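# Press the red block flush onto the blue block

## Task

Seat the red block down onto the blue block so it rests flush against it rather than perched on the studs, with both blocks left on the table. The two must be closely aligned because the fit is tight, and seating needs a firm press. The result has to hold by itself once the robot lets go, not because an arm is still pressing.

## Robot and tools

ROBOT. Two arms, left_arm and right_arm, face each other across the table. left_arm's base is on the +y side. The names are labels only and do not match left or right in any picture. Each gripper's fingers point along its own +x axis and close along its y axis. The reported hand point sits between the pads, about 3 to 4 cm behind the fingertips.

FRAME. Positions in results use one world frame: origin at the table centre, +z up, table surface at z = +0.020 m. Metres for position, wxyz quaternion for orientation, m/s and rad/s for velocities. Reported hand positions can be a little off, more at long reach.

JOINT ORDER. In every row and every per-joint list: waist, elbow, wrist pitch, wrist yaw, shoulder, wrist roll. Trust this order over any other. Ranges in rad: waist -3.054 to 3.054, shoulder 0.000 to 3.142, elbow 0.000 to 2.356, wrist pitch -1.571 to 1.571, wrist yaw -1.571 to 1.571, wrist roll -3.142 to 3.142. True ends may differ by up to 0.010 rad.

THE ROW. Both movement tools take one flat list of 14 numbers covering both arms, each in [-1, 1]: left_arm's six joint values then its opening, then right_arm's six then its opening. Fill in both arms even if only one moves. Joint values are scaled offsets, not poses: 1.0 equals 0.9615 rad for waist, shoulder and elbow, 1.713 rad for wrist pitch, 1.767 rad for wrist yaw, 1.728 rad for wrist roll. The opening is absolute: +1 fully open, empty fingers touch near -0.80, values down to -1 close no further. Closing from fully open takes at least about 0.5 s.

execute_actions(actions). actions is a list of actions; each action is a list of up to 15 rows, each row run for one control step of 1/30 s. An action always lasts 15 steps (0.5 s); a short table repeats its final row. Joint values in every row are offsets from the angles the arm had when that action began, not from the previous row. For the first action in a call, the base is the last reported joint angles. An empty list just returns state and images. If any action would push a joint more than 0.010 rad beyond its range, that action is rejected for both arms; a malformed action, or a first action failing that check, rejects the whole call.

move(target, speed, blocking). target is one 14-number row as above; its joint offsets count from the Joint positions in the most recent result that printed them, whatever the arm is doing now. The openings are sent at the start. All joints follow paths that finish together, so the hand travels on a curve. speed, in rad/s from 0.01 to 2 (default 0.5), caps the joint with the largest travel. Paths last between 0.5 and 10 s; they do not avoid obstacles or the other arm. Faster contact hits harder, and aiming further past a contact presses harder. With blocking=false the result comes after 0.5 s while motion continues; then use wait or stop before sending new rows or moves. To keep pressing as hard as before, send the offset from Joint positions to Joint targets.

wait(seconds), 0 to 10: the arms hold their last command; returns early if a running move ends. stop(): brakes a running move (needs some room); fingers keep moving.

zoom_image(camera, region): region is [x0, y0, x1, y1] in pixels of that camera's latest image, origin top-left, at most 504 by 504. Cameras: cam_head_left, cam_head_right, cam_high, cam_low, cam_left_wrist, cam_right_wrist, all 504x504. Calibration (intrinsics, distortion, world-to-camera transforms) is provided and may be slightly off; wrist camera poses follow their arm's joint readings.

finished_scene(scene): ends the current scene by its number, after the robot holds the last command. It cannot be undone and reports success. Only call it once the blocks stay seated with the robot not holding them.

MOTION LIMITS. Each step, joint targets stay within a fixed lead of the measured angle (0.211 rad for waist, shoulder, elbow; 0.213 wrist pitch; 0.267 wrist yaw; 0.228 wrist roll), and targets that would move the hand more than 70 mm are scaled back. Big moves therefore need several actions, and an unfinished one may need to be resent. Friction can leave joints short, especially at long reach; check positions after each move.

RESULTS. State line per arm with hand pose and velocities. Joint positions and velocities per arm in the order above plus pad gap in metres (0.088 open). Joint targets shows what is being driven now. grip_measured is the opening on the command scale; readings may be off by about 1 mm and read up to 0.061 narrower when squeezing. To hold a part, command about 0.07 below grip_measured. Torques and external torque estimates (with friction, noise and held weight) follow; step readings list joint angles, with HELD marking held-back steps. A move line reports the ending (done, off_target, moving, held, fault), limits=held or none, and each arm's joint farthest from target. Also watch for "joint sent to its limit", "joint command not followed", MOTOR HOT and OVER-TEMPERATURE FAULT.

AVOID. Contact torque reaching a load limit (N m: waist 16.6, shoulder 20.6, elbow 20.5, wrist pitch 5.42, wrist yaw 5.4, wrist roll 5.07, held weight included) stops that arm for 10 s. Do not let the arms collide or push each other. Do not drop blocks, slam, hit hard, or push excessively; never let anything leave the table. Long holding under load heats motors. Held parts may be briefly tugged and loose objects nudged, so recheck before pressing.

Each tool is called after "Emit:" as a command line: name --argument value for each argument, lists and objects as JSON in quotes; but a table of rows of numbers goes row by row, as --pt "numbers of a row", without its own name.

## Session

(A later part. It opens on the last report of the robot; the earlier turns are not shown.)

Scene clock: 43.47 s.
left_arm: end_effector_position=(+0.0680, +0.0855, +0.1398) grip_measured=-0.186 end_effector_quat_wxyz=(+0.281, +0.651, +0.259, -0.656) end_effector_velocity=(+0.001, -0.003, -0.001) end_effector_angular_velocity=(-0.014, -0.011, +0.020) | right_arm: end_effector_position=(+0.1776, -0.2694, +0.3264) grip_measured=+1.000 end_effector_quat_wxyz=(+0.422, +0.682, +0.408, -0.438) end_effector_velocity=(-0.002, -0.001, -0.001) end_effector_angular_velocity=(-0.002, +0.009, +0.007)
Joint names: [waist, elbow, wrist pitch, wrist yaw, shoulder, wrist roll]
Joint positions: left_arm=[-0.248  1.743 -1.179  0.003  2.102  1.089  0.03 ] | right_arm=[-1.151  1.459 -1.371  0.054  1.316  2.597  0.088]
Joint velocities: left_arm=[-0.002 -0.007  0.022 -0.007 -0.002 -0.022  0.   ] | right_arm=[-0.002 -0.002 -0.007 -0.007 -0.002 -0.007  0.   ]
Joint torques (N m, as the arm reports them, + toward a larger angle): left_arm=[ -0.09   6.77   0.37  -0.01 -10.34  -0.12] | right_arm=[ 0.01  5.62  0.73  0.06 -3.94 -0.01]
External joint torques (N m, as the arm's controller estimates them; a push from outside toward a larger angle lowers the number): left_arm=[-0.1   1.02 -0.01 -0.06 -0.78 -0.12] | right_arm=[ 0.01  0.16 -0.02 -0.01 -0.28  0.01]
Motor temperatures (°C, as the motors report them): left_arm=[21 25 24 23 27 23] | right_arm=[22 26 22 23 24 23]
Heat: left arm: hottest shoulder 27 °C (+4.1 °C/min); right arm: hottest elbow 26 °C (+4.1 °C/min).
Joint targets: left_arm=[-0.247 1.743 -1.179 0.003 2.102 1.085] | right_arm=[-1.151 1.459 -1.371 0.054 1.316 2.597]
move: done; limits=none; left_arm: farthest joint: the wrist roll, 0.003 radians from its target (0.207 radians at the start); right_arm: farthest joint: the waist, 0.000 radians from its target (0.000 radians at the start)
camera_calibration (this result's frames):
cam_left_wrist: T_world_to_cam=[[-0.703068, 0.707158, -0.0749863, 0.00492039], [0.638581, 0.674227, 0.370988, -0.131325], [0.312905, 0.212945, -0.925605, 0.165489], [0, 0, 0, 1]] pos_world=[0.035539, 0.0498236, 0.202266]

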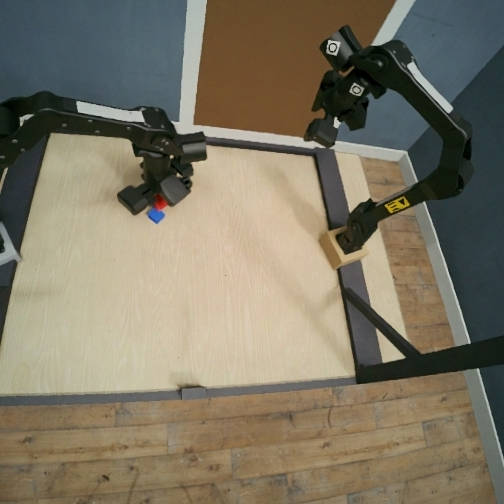

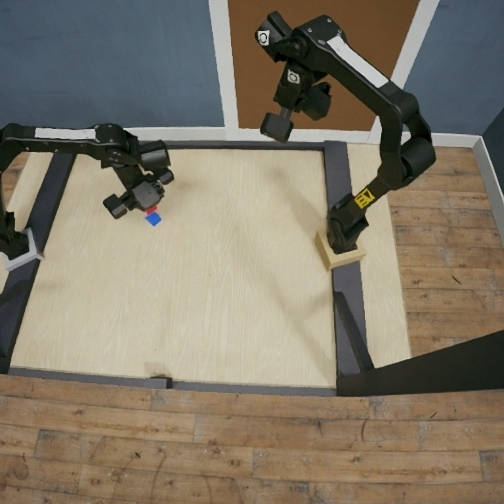

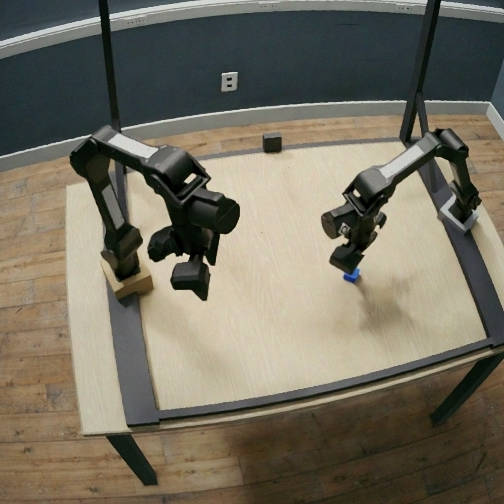

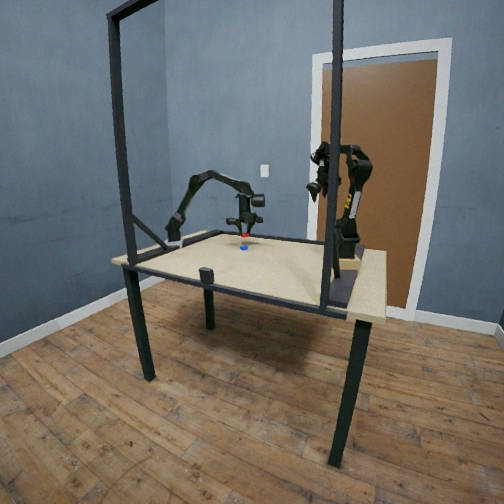

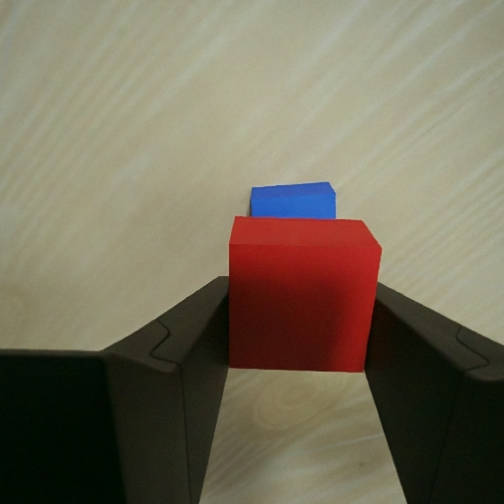

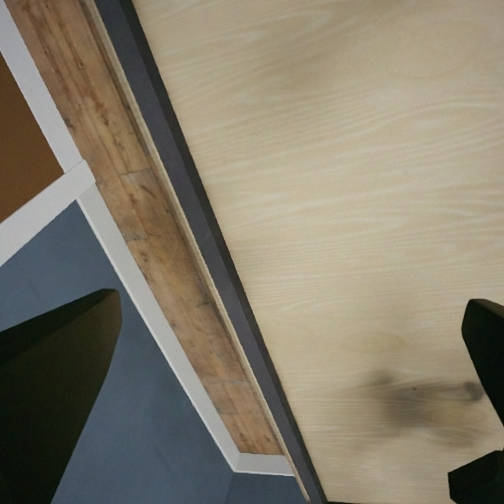

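Emit:
move --target '[0.018,-0.162,0.089,0,0.036,-0.046,-0.26,0,0,0,0,0,0,1]' --speed 0.3

Emit:
zoom_image --camera "cam_left_wrist" --region '[210,160,400,280]'

Scene clock: 55.20 s.
left_arm: end_effector_position=(+0.0711, +0.0936, +0.0958) grip_measured=-0.186 end_effector_quat_wxyz=(+0.305, +0.639, +0.294, -0.643) end_effector_velocity=(-0.001, +0.002, +0.000) end_effector_angular_velocity=(+0.009, -0.005, +0.005) | right_arm: end_effector_position=(+0.1776, -0.2694, +0.3264) grip_measured=+1.000 end_effector_quat_wxyz=(+0.422, +0.682, +0.408, -0.438) end_effector_velocity=(-0.002, -0.001, -0.001) end_effector_angular_velocity=(+0.002, +0.011, -0.007)
Joint names: [waist, elbow, wrist pitch, wrist yaw, shoulder, wrist roll]
Joint positions: left_arm=[-0.235  1.6   -1.03   0.003  2.125  1.013  0.03 ] | right_arm=[-1.151  1.459 -1.371  0.054  1.316  2.597  0.088]
Joint velocities: left_arm=[-0.002 -0.002 -0.007 -0.007 -0.002 -0.007  0.   ] | right_arm=[-0.002 -0.002 -0.007 -0.007 -0.002  0.007  0.   ]
Joint torques (N m, as the arm reports them, + toward a larger angle): left_arm=[ 0.26  4.82  0.54  0.03 -8.72 -0.1 ] | right_arm=[ 0.    5.63  0.73  0.06 -3.93 -0.01]
External joint torques (N m, as the arm's controller estimates them; a push from outside toward a larger angle lowers the number): left_arm=[ 0.27 -0.73  0.21 -0.02  0.89 -0.1 ] | right_arm=[ 0.01  0.13 -0.04 -0.01 -0.26  0.01]
Motor temperatures (°C, as the motors report them): left_arm=[21 25 24 23 28 23] | right_arm=[22 27 22 23 24 23]
Heat: left arm: hottest shoulder 28 °C (+4.3 °C/min); right arm: hottest elbow 27 °C (+4.3 °C/min).
Joint targets: left_arm=[-0.231 1.587 -1.027 0.003 2.137 1.010] | right_arm=[-1.151 1.459 -1.371 0.054 1.316 2.597]
move: off_target (left_arm); limits=none; left_arm: farthest joint: the elbow, 0.013 radians from its target (0.156 radians at the start); right_arm: farthest joint: the waist, 0.000 radians from its target (0.000 radians at the start)
camera_calibration (this result's frames):
cam_left_wrist: T_world_to_cam=[[-0.763793, 0.642669, -0.0599691, 0.00700868], [0.578703, 0.722984, 0.377356, -0.123367], [0.285871, 0.253517, -0.924125, 0.120025], [0, 0, 0, 1]] pos_world=[0.0424341, 0.0542594, 0.157892]

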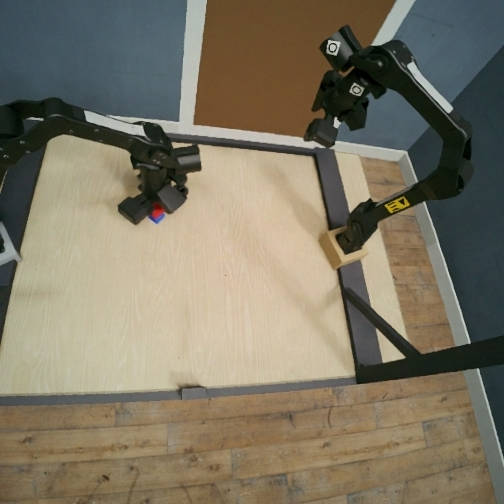

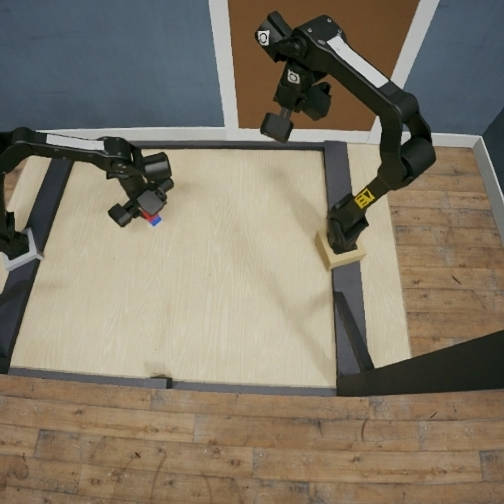

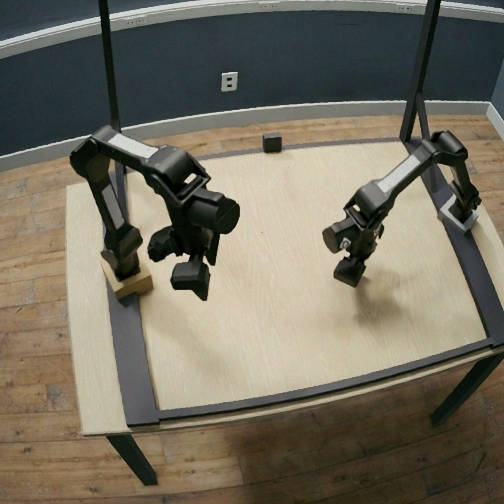

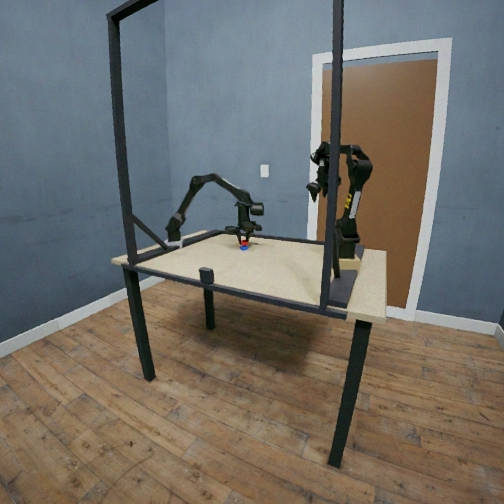

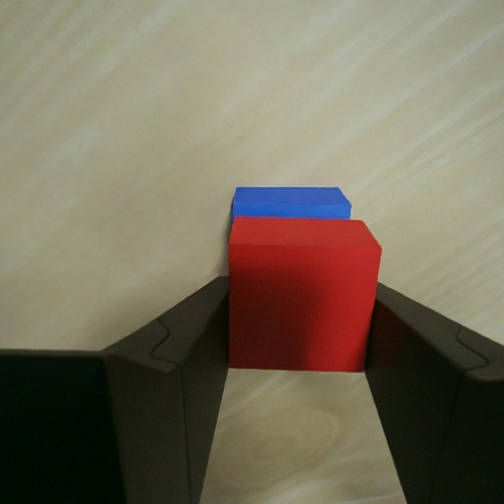

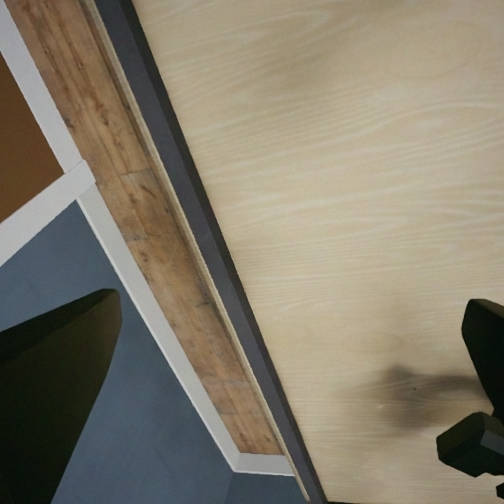

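Region (210, 160, 400, 280) of cam_left_wrist's 504x504 image, scaled by 2.653, with more detail than that image has; it fills the top 318 rows of this view, and the rest is white.

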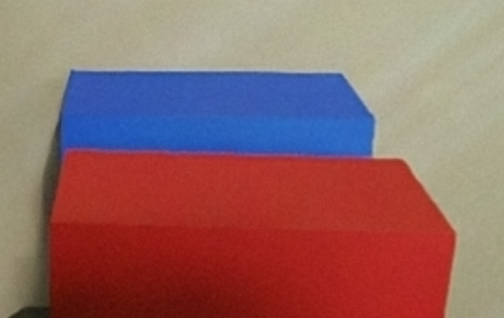

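Emit:
execute_actions --actions '[[[0,-0.0135,0.005,0,0.0125,-0.006,-0.26,0,0,0,0,0,0,1],[0,-0.0135,0.01,0,0.0125,-0.011,-0.26,0,0,0,0,0,0,1]]]'

Emit:
zoom_image --camera "cam_left_wrist" --region '[210,160,400,280]'

Scene clock: 60.90 s.
left_arm: end_effector_position=(+0.0721, +0.0907, +0.0958) grip_measured=-0.186 end_effector_quat_wxyz=(+0.315, +0.636, +0.294, -0.641) end_effector_velocity=(-0.001, +0.003, -0.001) end_effector_angular_velocity=(+0.014, -0.003, +0.005) | right_arm: end_effector_position=(+0.1776, -0.2694, +0.3264) grip_measured=+1.000 end_effector_quat_wxyz=(+0.422, +0.682, +0.408, -0.438) end_effector_velocity=(+0.002, +0.000, +0.002) end_effector_angular_velocity=(+0.020, -0.000, -0.026)
Joint names: [waist, elbow, wrist pitch, wrist yaw, shoulder, wrist roll]
Joint positions: left_arm=[-0.235  1.599 -1.015  0.003  2.125  0.997  0.03 ] | right_arm=[-1.151  1.459 -1.371  0.054  1.316  2.597  0.088]
Joint velocities: left_arm=[-0.002 -0.007 -0.007 -0.007 -0.002 -0.007 -0.   ] | right_arm=[-0.007  0.002  0.007 -0.007 -0.002  0.022  0.   ]
Joint torques (N m, as the arm reports them, + toward a larger angle): left_arm=[-0.06  5.14  0.59  0.03 -8.67 -0.09] | right_arm=[ 0.01  5.62  0.73  0.06 -3.93 -0.01]
External joint torques (N m, as the arm's controller estimates them; a push from outside toward a larger angle lowers the number): left_arm=[-0.05 -0.47  0.22 -0.03  1.   -0.09] | right_arm=[ 0.01  0.05 -0.05 -0.01 -0.17  0.01]
Motor temperatures (°C, as the motors report them): left_arm=[21 25 24 23 28 23] | right_arm=[22 27 22 23 24 23]
Heat: left arm: hottest shoulder 28 °C (+4.0 °C/min); right arm: hottest elbow 27 °C (+4.0 °C/min).
Joint targets: left_arm=[-0.235 1.587 -1.012 0.003 2.137 0.994] | right_arm=[-1.151 1.459 -1.371 0.054 1.316 2.597]
Step readings (joint positions):
0: left_arm=[-0.235 1.600 -1.029 0.003 2.125 1.013] | right_arm=[-1.151 1.459 -1.371 0.054 1.316 2.597]
1: left_arm=[-0.235 1.600 -1.029 0.003 2.125 1.011] | right_arm=[-1.151 1.459 -1.371 0.054 1.316 2.597]
2: left_arm=[-0.235 1.599 -1.026 0.003 2.125 1.008] | right_arm=[-1.151 1.459 -1.371 0.054 1.316 2.597]
4: left_arm=[-0.235 1.599 -1.020 0.003 2.125 1.003] | right_arm=[-1.151 1.459 -1.371 0.054 1.316 2.597]
8: left_arm=[-0.235 1.599 -1.016 0.003 2.125 0.999] | right_arm=[-1.151 1.459 -1.371 0.054 1.316 2.597]
15: Joint positions above
camera_calibration (this result's frames):
cam_left_wrist: T_world_to_cam=[[-0.773477, 0.629763, -0.0716326, 0.0125806], [0.565788, 0.736968, 0.369815, -0.121424], [0.285687, 0.245515, -0.92634, 0.121422], [0, 0, 0, 1]] pos_world=[0.0437424, 0.051752, 0.158283]

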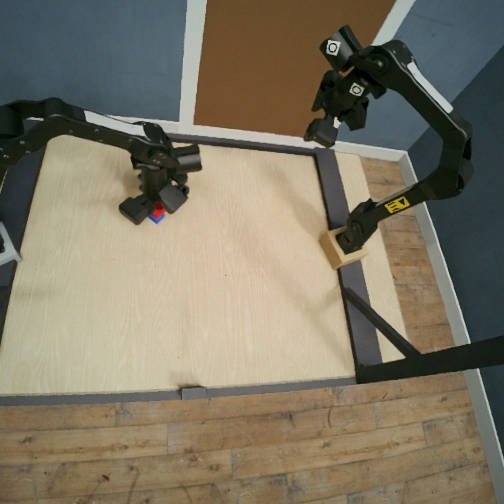

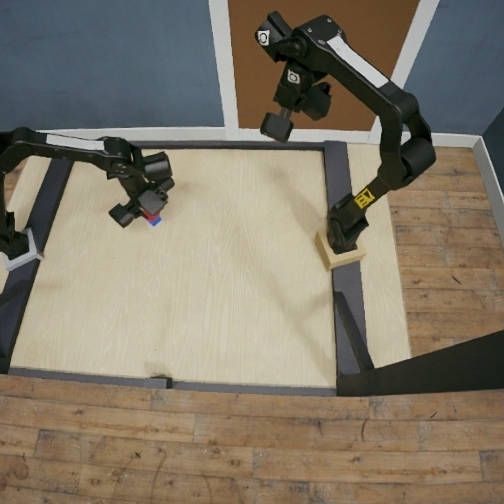

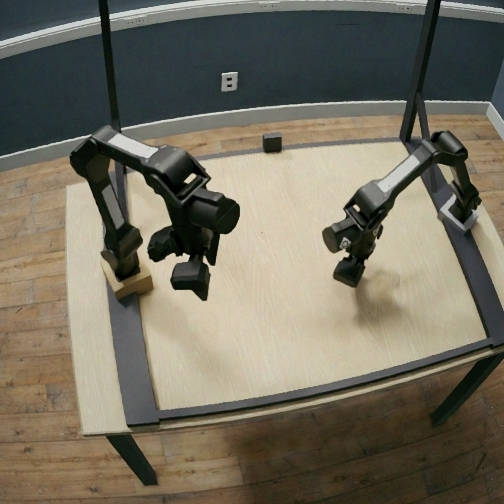

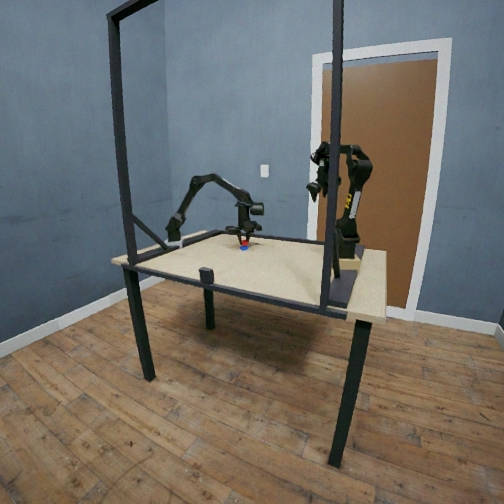

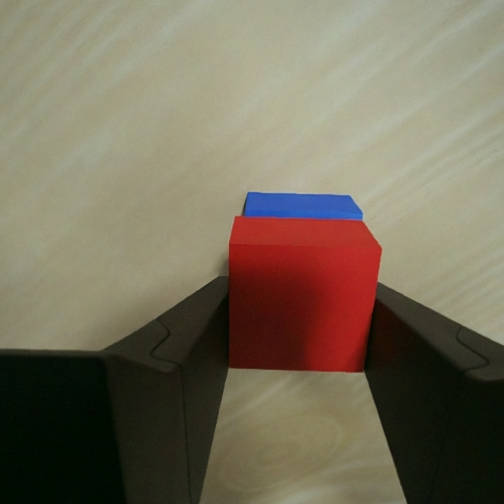

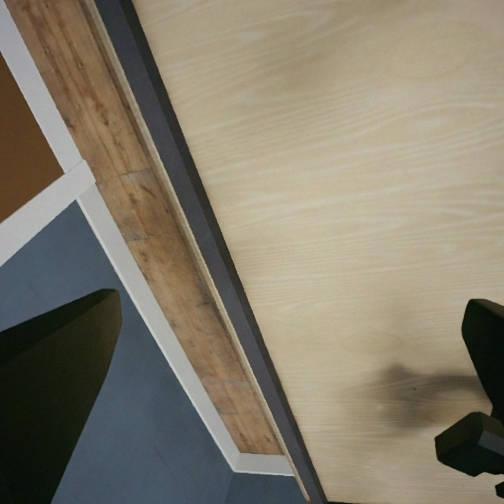

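Region (210, 160, 400, 280) of cam_left_wrist's 504x504 image, scaled by 2.653, with more detail than that image has; it fills the top 318 rows of this view, and the rest is white.

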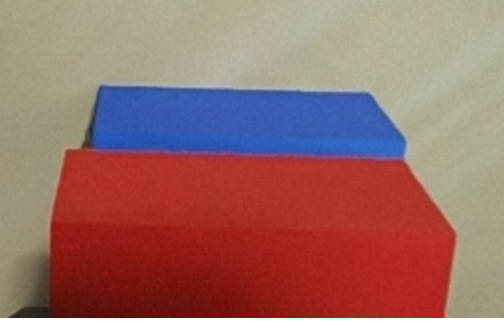

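Emit:
execute_actions --actions '[[[0,-0.016,0.003,0,0.014,0,-0.26,0,0,0,0,0,0,1],[0,-0.018,0.004,0,0.015,0,-0.26,0,0,0,0,0,0,1],[0,-0.02,0.005,0,0.016,0,-0.26,0,0,0,0,0,0,1],[0,-0.022,0.007,0,0.017,0,-0.26,0,0,0,0,0,0,1],[0,-0.024,0.008,0,0.018,0,-0.26,0,0,0,0,0,0,1],[0,-0.026,0.0095,0,0.019,0,-0.26,0,0,0,0,0,0,1],[0,-0.028,0.0108,0,0.02,0,-0.26,0,0,0,0,0,0,1]]]'

Emit:
zoom_image --camera "cam_left_wrist" --region '[210,160,400,280]'

Scene clock: 67.80 s.
left_arm: end_effector_position=(+0.0717, +0.0917, +0.0906) grip_measured=-0.186 end_effector_quat_wxyz=(+0.313, +0.636, +0.295, -0.641) end_effector_velocity=(-0.001, +0.002, -0.002) end_effector_angular_velocity=(+0.014, -0.003, +0.020) | right_arm: end_effector_position=(+0.1776, -0.2694, +0.3264) grip_measured=+1.000 end_effector_quat_wxyz=(+0.422, +0.682, +0.408, -0.438) end_effector_velocity=(-0.003, -0.005, -0.001) end_effector_angular_velocity=(-0.023, +0.004, +0.016)
Joint names: [waist, elbow, wrist pitch, wrist yaw, shoulder, wrist roll]
Joint positions: left_arm=[-0.235  1.585 -1.     0.003  2.129  0.997  0.03 ] | right_arm=[-1.151  1.459 -1.371  0.054  1.316  2.597  0.088]
Joint velocities: left_arm=[-0.002 -0.002 -0.007 -0.007  0.002 -0.022 -0.   ] | right_arm=[-0.002 -0.002 -0.022  0.007 -0.007 -0.022  0.   ]
Joint torques (N m, as the arm reports them, + toward a larger angle): left_arm=[-0.16  5.01  0.63  0.02 -8.48  0.04] | right_arm=[ 0.02  5.62  0.73  0.06 -3.93  0.  ]
External joint torques (N m, as the arm's controller estimates them; a push from outside toward a larger angle lowers the number): left_arm=[-0.22 -0.5   0.29 -0.03  1.08  0.04] | right_arm=[ 0.04  0.11 -0.03 -0.02 -0.2   0.01]
Motor temperatures (°C, as the motors report them): left_arm=[21 25 24 23 29 23] | right_arm=[22 27 23 23 25 23]
Heat: left arm: hottest shoulder 29 °C (+5.0 °C/min); right arm: hottest elbow 27 °C (+3.0 °C/min).
Joint targets: left_arm=[-0.235 1.573 -0.997 0.003 2.144 0.997] | right_arm=[-1.151 1.459 -1.371 0.054 1.316 2.597]
Step readings (joint positions):
0: left_arm=[-0.235 1.599 -1.015 0.003 2.125 0.997] | right_arm=[-1.151 1.459 -1.371 0.054 1.316 2.597]
1: left_arm=[-0.235 1.599 -1.014 0.003 2.125 0.997] | right_arm=[-1.151 1.459 -1.371 0.054 1.316 2.597]
2: left_arm=[-0.235 1.598 -1.014 0.003 2.125 0.997] | right_arm=[-1.151 1.459 -1.371 0.054 1.316 2.597]
4: left_arm=[-0.235 1.596 -1.011 0.003 2.125 0.997] | right_arm=[-1.151 1.459 -1.371 0.054 1.316 2.597]
8: left_arm=[-0.235 1.589 -1.004 0.003 2.127 0.997] | right_arm=[-1.151 1.459 -1.371 0.054 1.316 2.597]
15: Joint positions above
camera_calibration (this result's frames):
cam_left_wrist: T_world_to_cam=[[-0.773793, 0.629697, -0.068746, 0.0110626], [0.565906, 0.735974, 0.371608, -0.120164], [0.284596, 0.248644, -0.925841, 0.11622], [0, 0, 0, 1]] pos_world=[0.0434861, 0.0525741, 0.153015]

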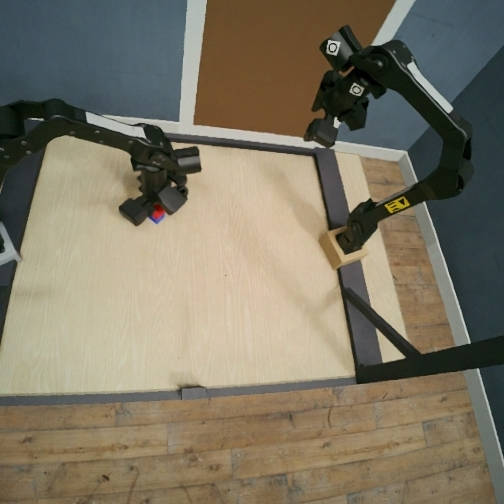

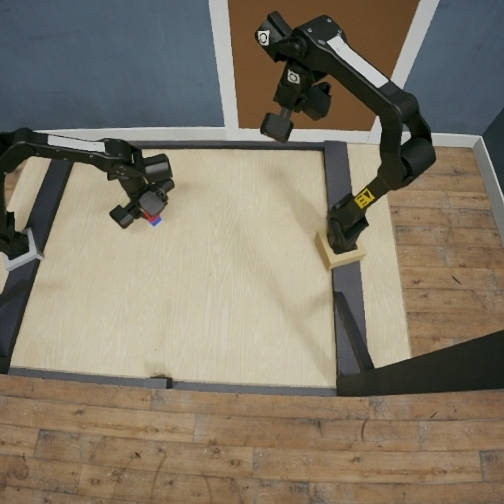

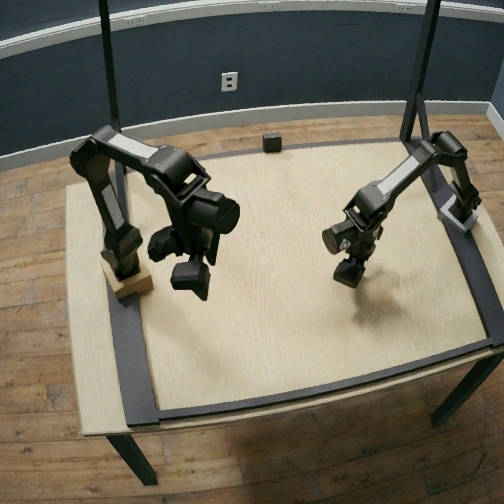

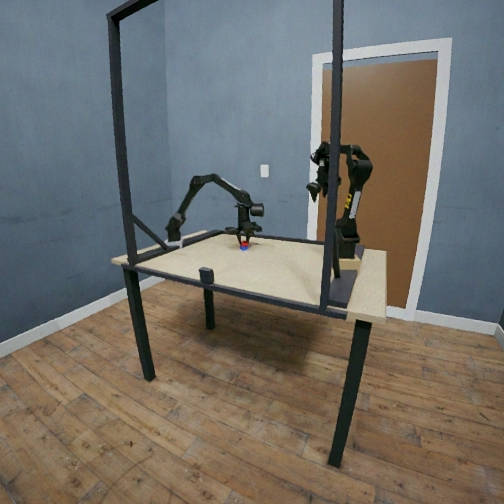

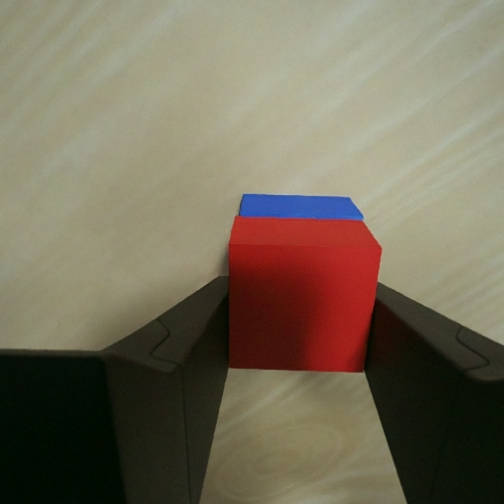

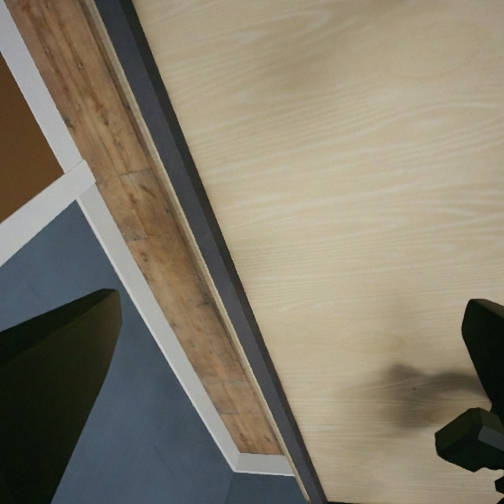

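Region (210, 160, 400, 280) of cam_left_wrist's 504x504 image, scaled by 2.653, with more detail than that image has; it fills the top 318 rows of this view, and the rest is white.

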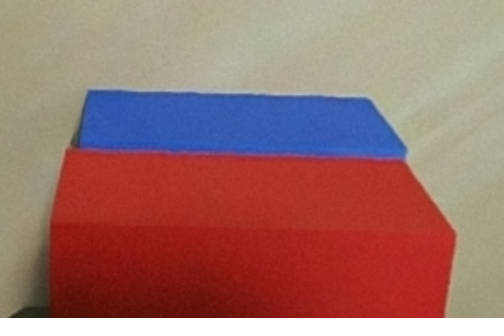

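Emit:
execute_actions --actions '[[[0,-0.013,-0.0045,0,0.015,0,-0.26,0,0,0,0,0,0,1]],[[0,-0.016,0.002,0,0.016,0,-0.26,0,0,0,0,0,0,1],[0,-0.018,0.003,0,0.017,0,-0.26,0,0,0,0,0,0,1],[0,-0.02,0.004,0,0.018,0,-0.26,0,0,0,0,0,0,1],[0,-0.022,0.006,0,0.019,0,-0.26,0,0,0,0,0,0,1],[0,-0.024,0.008,0,0.02,0,-0.26,0,0,0,0,0,0,1]]]'

Emit:
zoom_image --camera "cam_left_wrist" --region '[210,160,400,280]'

Scene clock: 73.67 s.
left_arm: end_effector_position=(+0.0714, +0.0928, +0.0885) grip_measured=-0.186 end_effector_quat_wxyz=(+0.312, +0.636, +0.296, -0.641) end_effector_velocity=(+0.000, -0.001, +0.002) end_effector_angular_velocity=(-0.014, +0.003, -0.005) | right_arm: end_effector_position=(+0.1776, -0.2694, +0.3264) grip_measured=+1.000 end_effector_quat_wxyz=(+0.422, +0.682, +0.408, -0.438) end_effector_velocity=(-0.002, -0.001, -0.002) end_effector_angular_velocity=(+0.003, +0.018, -0.021)
Joint names: [waist, elbow, wrist pitch, wrist yaw, shoulder, wrist roll]
Joint positions: left_arm=[-0.235  1.578 -0.995  0.003  2.13   0.997  0.03 ] | right_arm=[-1.151  1.459 -1.371  0.054  1.316  2.597  0.088]
Joint velocities: left_arm=[ 0.002 -0.002  0.007  0.007 -0.007  0.007  0.   ] | right_arm=[-0.002 -0.007 -0.007 -0.007 -0.002  0.022  0.   ]
Joint torques (N m, as the arm reports them, + toward a larger angle): left_arm=[-0.04  4.55  0.65  0.04 -7.97  0.06] | right_arm=[-0.01  5.62  0.73  0.06 -3.93  0.  ]
External joint torques (N m, as the arm's controller estimates them; a push from outside toward a larger angle lowers the number): left_arm=[-0.08 -1.11  0.27 -0.01  1.81  0.06] | right_arm=[ 0.    0.16 -0.05 -0.01 -0.33  0.01]
External joint torques at the end of the 1st action: left_arm=[ 0.03 -0.52 -0.16 -0.02  1.15  0.02] | right_arm=[ 0.01  0.14 -0.02 -0.01 -0.27  0.01]
Motor temperatures (°C, as the motors report them): left_arm=[21 25 24 23 29 23] | right_arm=[22 27 23 23 25 23]
Heat: left arm: hottest shoulder 29 °C (+5.0 °C/min); right arm: hottest elbow 27 °C (+2.0 °C/min).
Joint targets: left_arm=[-0.235 1.562 -0.991 0.003 2.148 0.997] | right_arm=[-1.151 1.459 -1.371 0.054 1.316 2.597]
Step readings (joint positions; steps 1 to 15: 1st action; 16 to 30: 2nd action):
0: left_arm=[-0.235 1.585 -1.000 0.003 2.129 0.997] | right_arm=[-1.151 1.459 -1.371 0.054 1.316 2.597]
1: left_arm=[-0.235 1.585 -1.000 0.003 2.129 0.997] | right_arm=[-1.151 1.459 -1.371 0.054 1.316 2.597]
2: left_arm=[-0.235 1.585 -1.000 0.003 2.129 0.997] | right_arm=[-1.151 1.459 -1.371 0.054 1.316 2.597]
4: left_arm=[-0.235 1.585 -1.002 0.003 2.129 0.997] | right_arm=[-1.151 1.459 -1.371 0.054 1.316 2.597]
8: left_arm=[-0.235 1.585 -1.004 0.003 2.129 0.997] | right_arm=[-1.151 1.459 -1.371 0.054 1.316 2.597]
15: left_arm=[-0.235 1.585 -1.005 0.003 2.129 0.997] | right_arm=[-1.151 1.459 -1.371 0.054 1.316 2.597]
16: left_arm=[-0.235 1.585 -1.005 0.003 2.129 0.997] | right_arm=[-1.151 1.459 -1.371 0.054 1.316 2.597]
17: left_arm=[-0.235 1.584 -1.005 0.003 2.129 0.997] | right_arm=[-1.151 1.459 -1.371 0.054 1.316 2.597]
19: left_arm=[-0.235 1.582 -1.004 0.003 2.130 0.997] | right_arm=[-1.151 1.459 -1.371 0.054 1.316 2.597]
23: left_arm=[-0.235 1.578 -0.997 0.003 2.130 0.997] | right_arm=[-1.151 1.459 -1.371 0.054 1.316 2.597]
30: Joint positions above
camera_calibration (this result's frames):
cam_left_wrist: T_world_to_cam=[[-0.773865, 0.629917, -0.0658658, 0.00962218], [0.566303, 0.734758, 0.373405, -0.120081], [0.283609, 0.251665, -0.925327, 0.113799], [0, 0, 0, 1]] pos_world=[0.0431739, 0.0535301, 0.150774]

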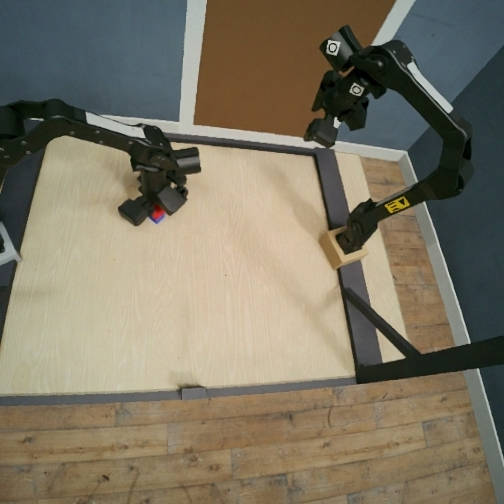

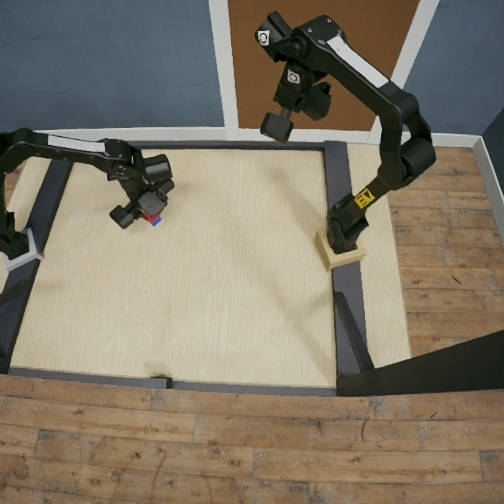

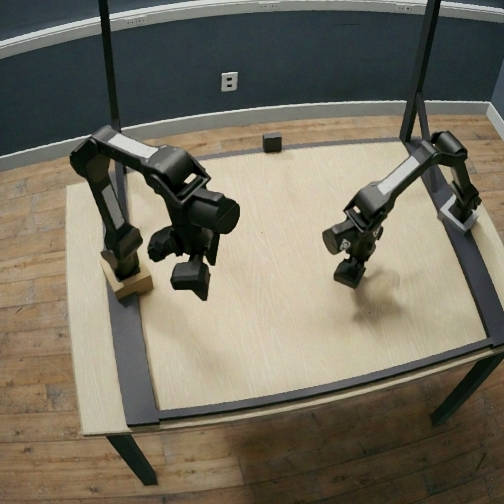

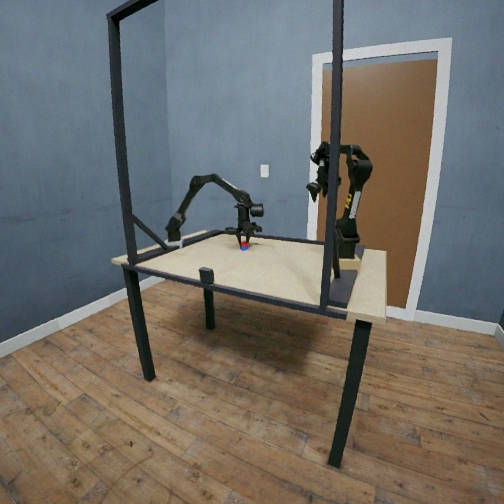

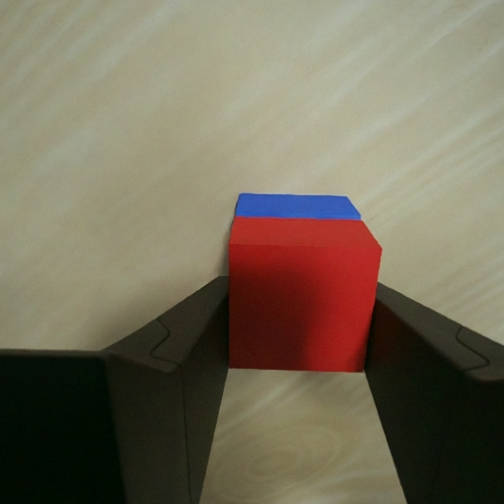

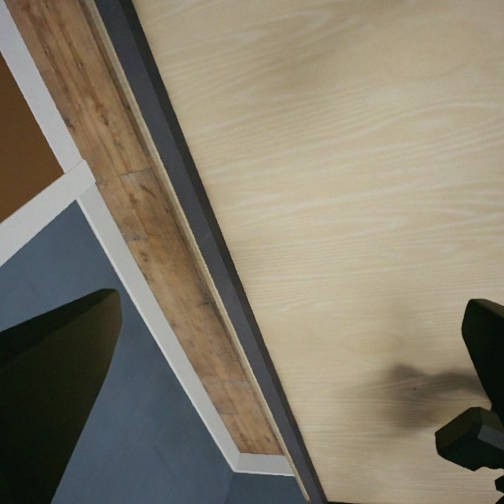

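Region (210, 160, 400, 280) of cam_left_wrist's 504x504 image, scaled by 2.653, with more detail than that image has; it fills the top 318 rows of this view, and the rest is white.

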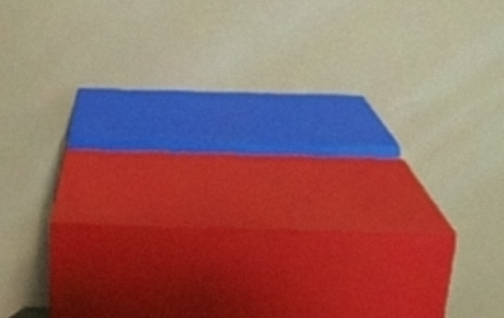

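Emit:
move --target '[0,-0.065,0.006,0,0.085,0,-0.28,0,0,0,0,0,0,1]' --speed 0.06

Emit:
zoom_image --camera "cam_left_wrist" --region '[210,160,400,280]'

Emit:
zoom_image --camera "cam_low" --region '[220,225,270,260]'

Scene clock: 79.97 s.
left_arm: end_effector_position=(+0.0703, +0.0963, +0.0806) grip_measured=-0.186 end_effector_quat_wxyz=(+0.306, +0.637, +0.302, -0.640) end_effector_velocity=(+0.001, +0.003, -0.002) end_effector_angular_velocity=(+0.018, -0.017, +0.005) | right_arm: end_effector_position=(+0.1776, -0.2694, +0.3264) grip_measured=+1.000 end_effector_quat_wxyz=(+0.422, +0.682, +0.408, -0.438) end_effector_velocity=(-0.001, -0.002, -0.001) end_effector_angular_velocity=(-0.002, +0.009, +0.002)
Joint names: [waist, elbow, wrist pitch, wrist yaw, shoulder, wrist roll]
Joint positions: left_arm=[-0.235  1.561 -0.985  0.003  2.14   0.997  0.03 ] | right_arm=[-1.151  1.459 -1.371  0.054  1.316  2.597  0.088]
Joint velocities: left_arm=[-0.002 -0.002 -0.007 -0.022  0.002 -0.007 -0.   ] | right_arm=[-0.007 -0.002 -0.007 -0.007 -0.002 -0.007  0.   ]
Joint torques (N m, as the arm reports them, + toward a larger angle): left_arm=[-0.05  0.49  0.43  0.03 -1.47  0.  ] | right_arm=[ 0.01  5.62  0.74  0.06 -3.93 -0.01]
External joint torques (N m, as the arm's controller estimates them; a push from outside toward a larger angle lowers the number): left_arm=[-0.06 -4.98  0.1  -0.02  8.1   0.  ] | right_arm=[ 0.04  0.09 -0.04 -0.02 -0.24  0.01]
Motor temperatures (°C, as the motors report them): left_arm=[21 25 24 23 29 23] | right_arm=[22 27 23 23 25 23]
Heat: left arm: hottest shoulder 29 °C (+5.0 °C/min); right arm: hottest elbow 27 °C (+2.0 °C/min).
Joint targets: left_arm=[-0.235 1.515 -0.985 0.003 2.212 0.997] | right_arm=[-1.151 1.459 -1.371 0.054 1.316 2.597]
move: off_target (left_arm); limits=none; left_arm: farthest joint: the shoulder, 0.071 radians from its target (0.082 radians at the start); right_arm: farthest joint: the waist, 0.000 radians from its target (0.000 radians at the start)
camera_calibration (this result's frames):
cam_left_wrist: T_world_to_cam=[[-0.774177, 0.630874, -0.0514543, 0.00484938], [0.568316, 0.728592, 0.382322, -0.119283], [0.278686, 0.266743, -0.922595, 0.104626], [0, 0, 0, 1]] pos_world=[0.0423868, 0.0559409, 0.142382]

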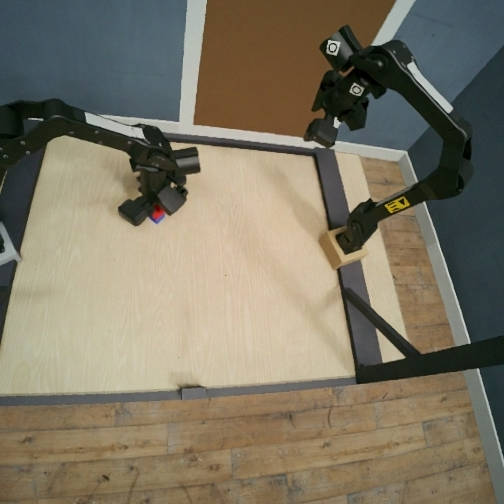

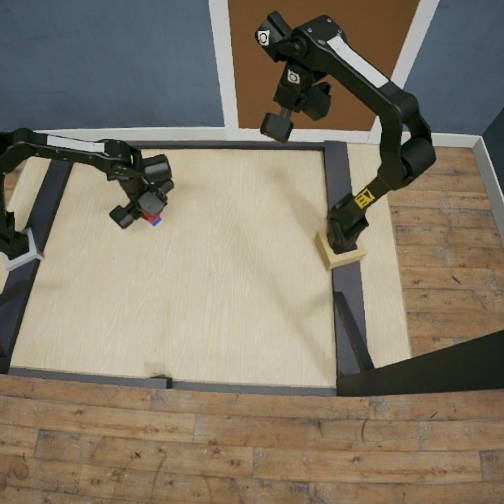

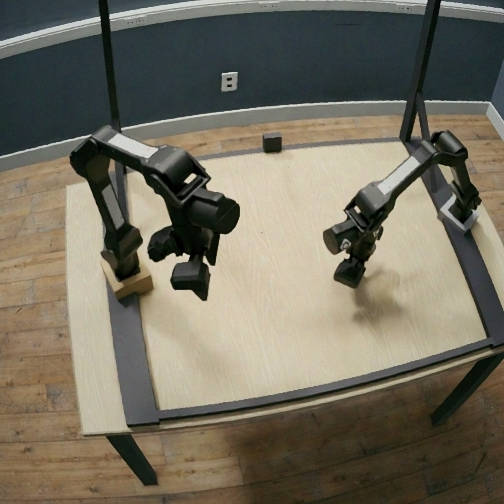

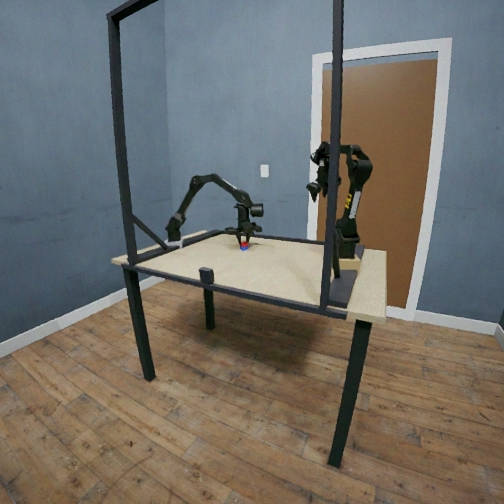

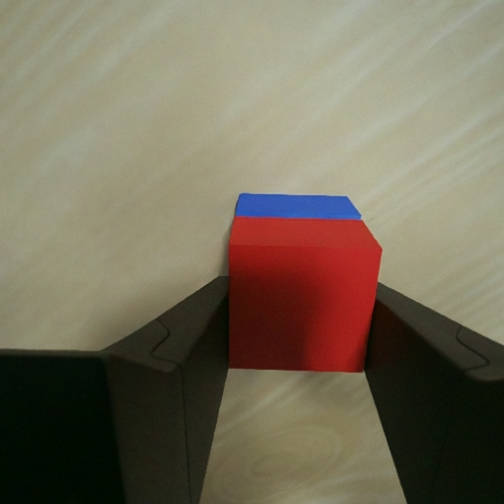

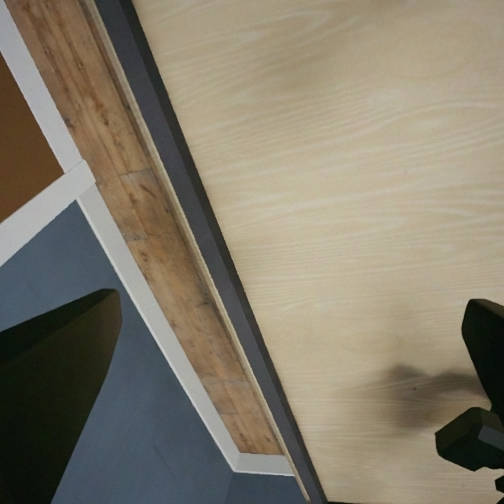

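Region (210, 160, 400, 280) of cam_left_wrist's 504x504 image, scaled by 2.653, with more detail than that image has; it fills the top 318 rows of this view, and the rest is white.

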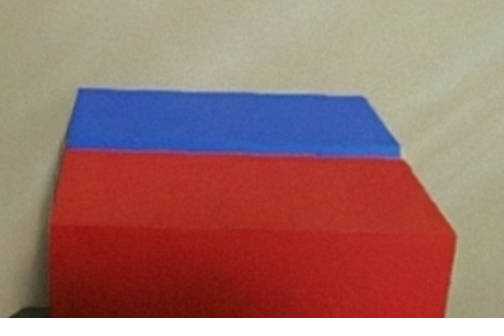

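Region (220, 225, 270, 260) of cam_low's 504x504 image, scaled by 10.080, with more detail than that image has; it fills the top 353 rows of this view, and the rest is white.

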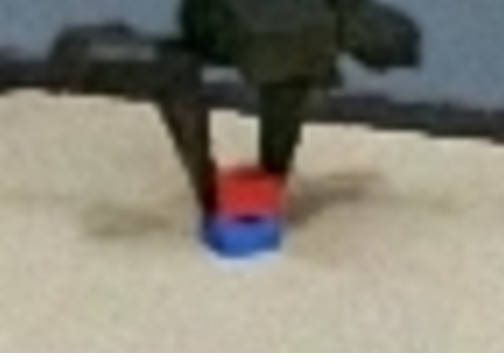

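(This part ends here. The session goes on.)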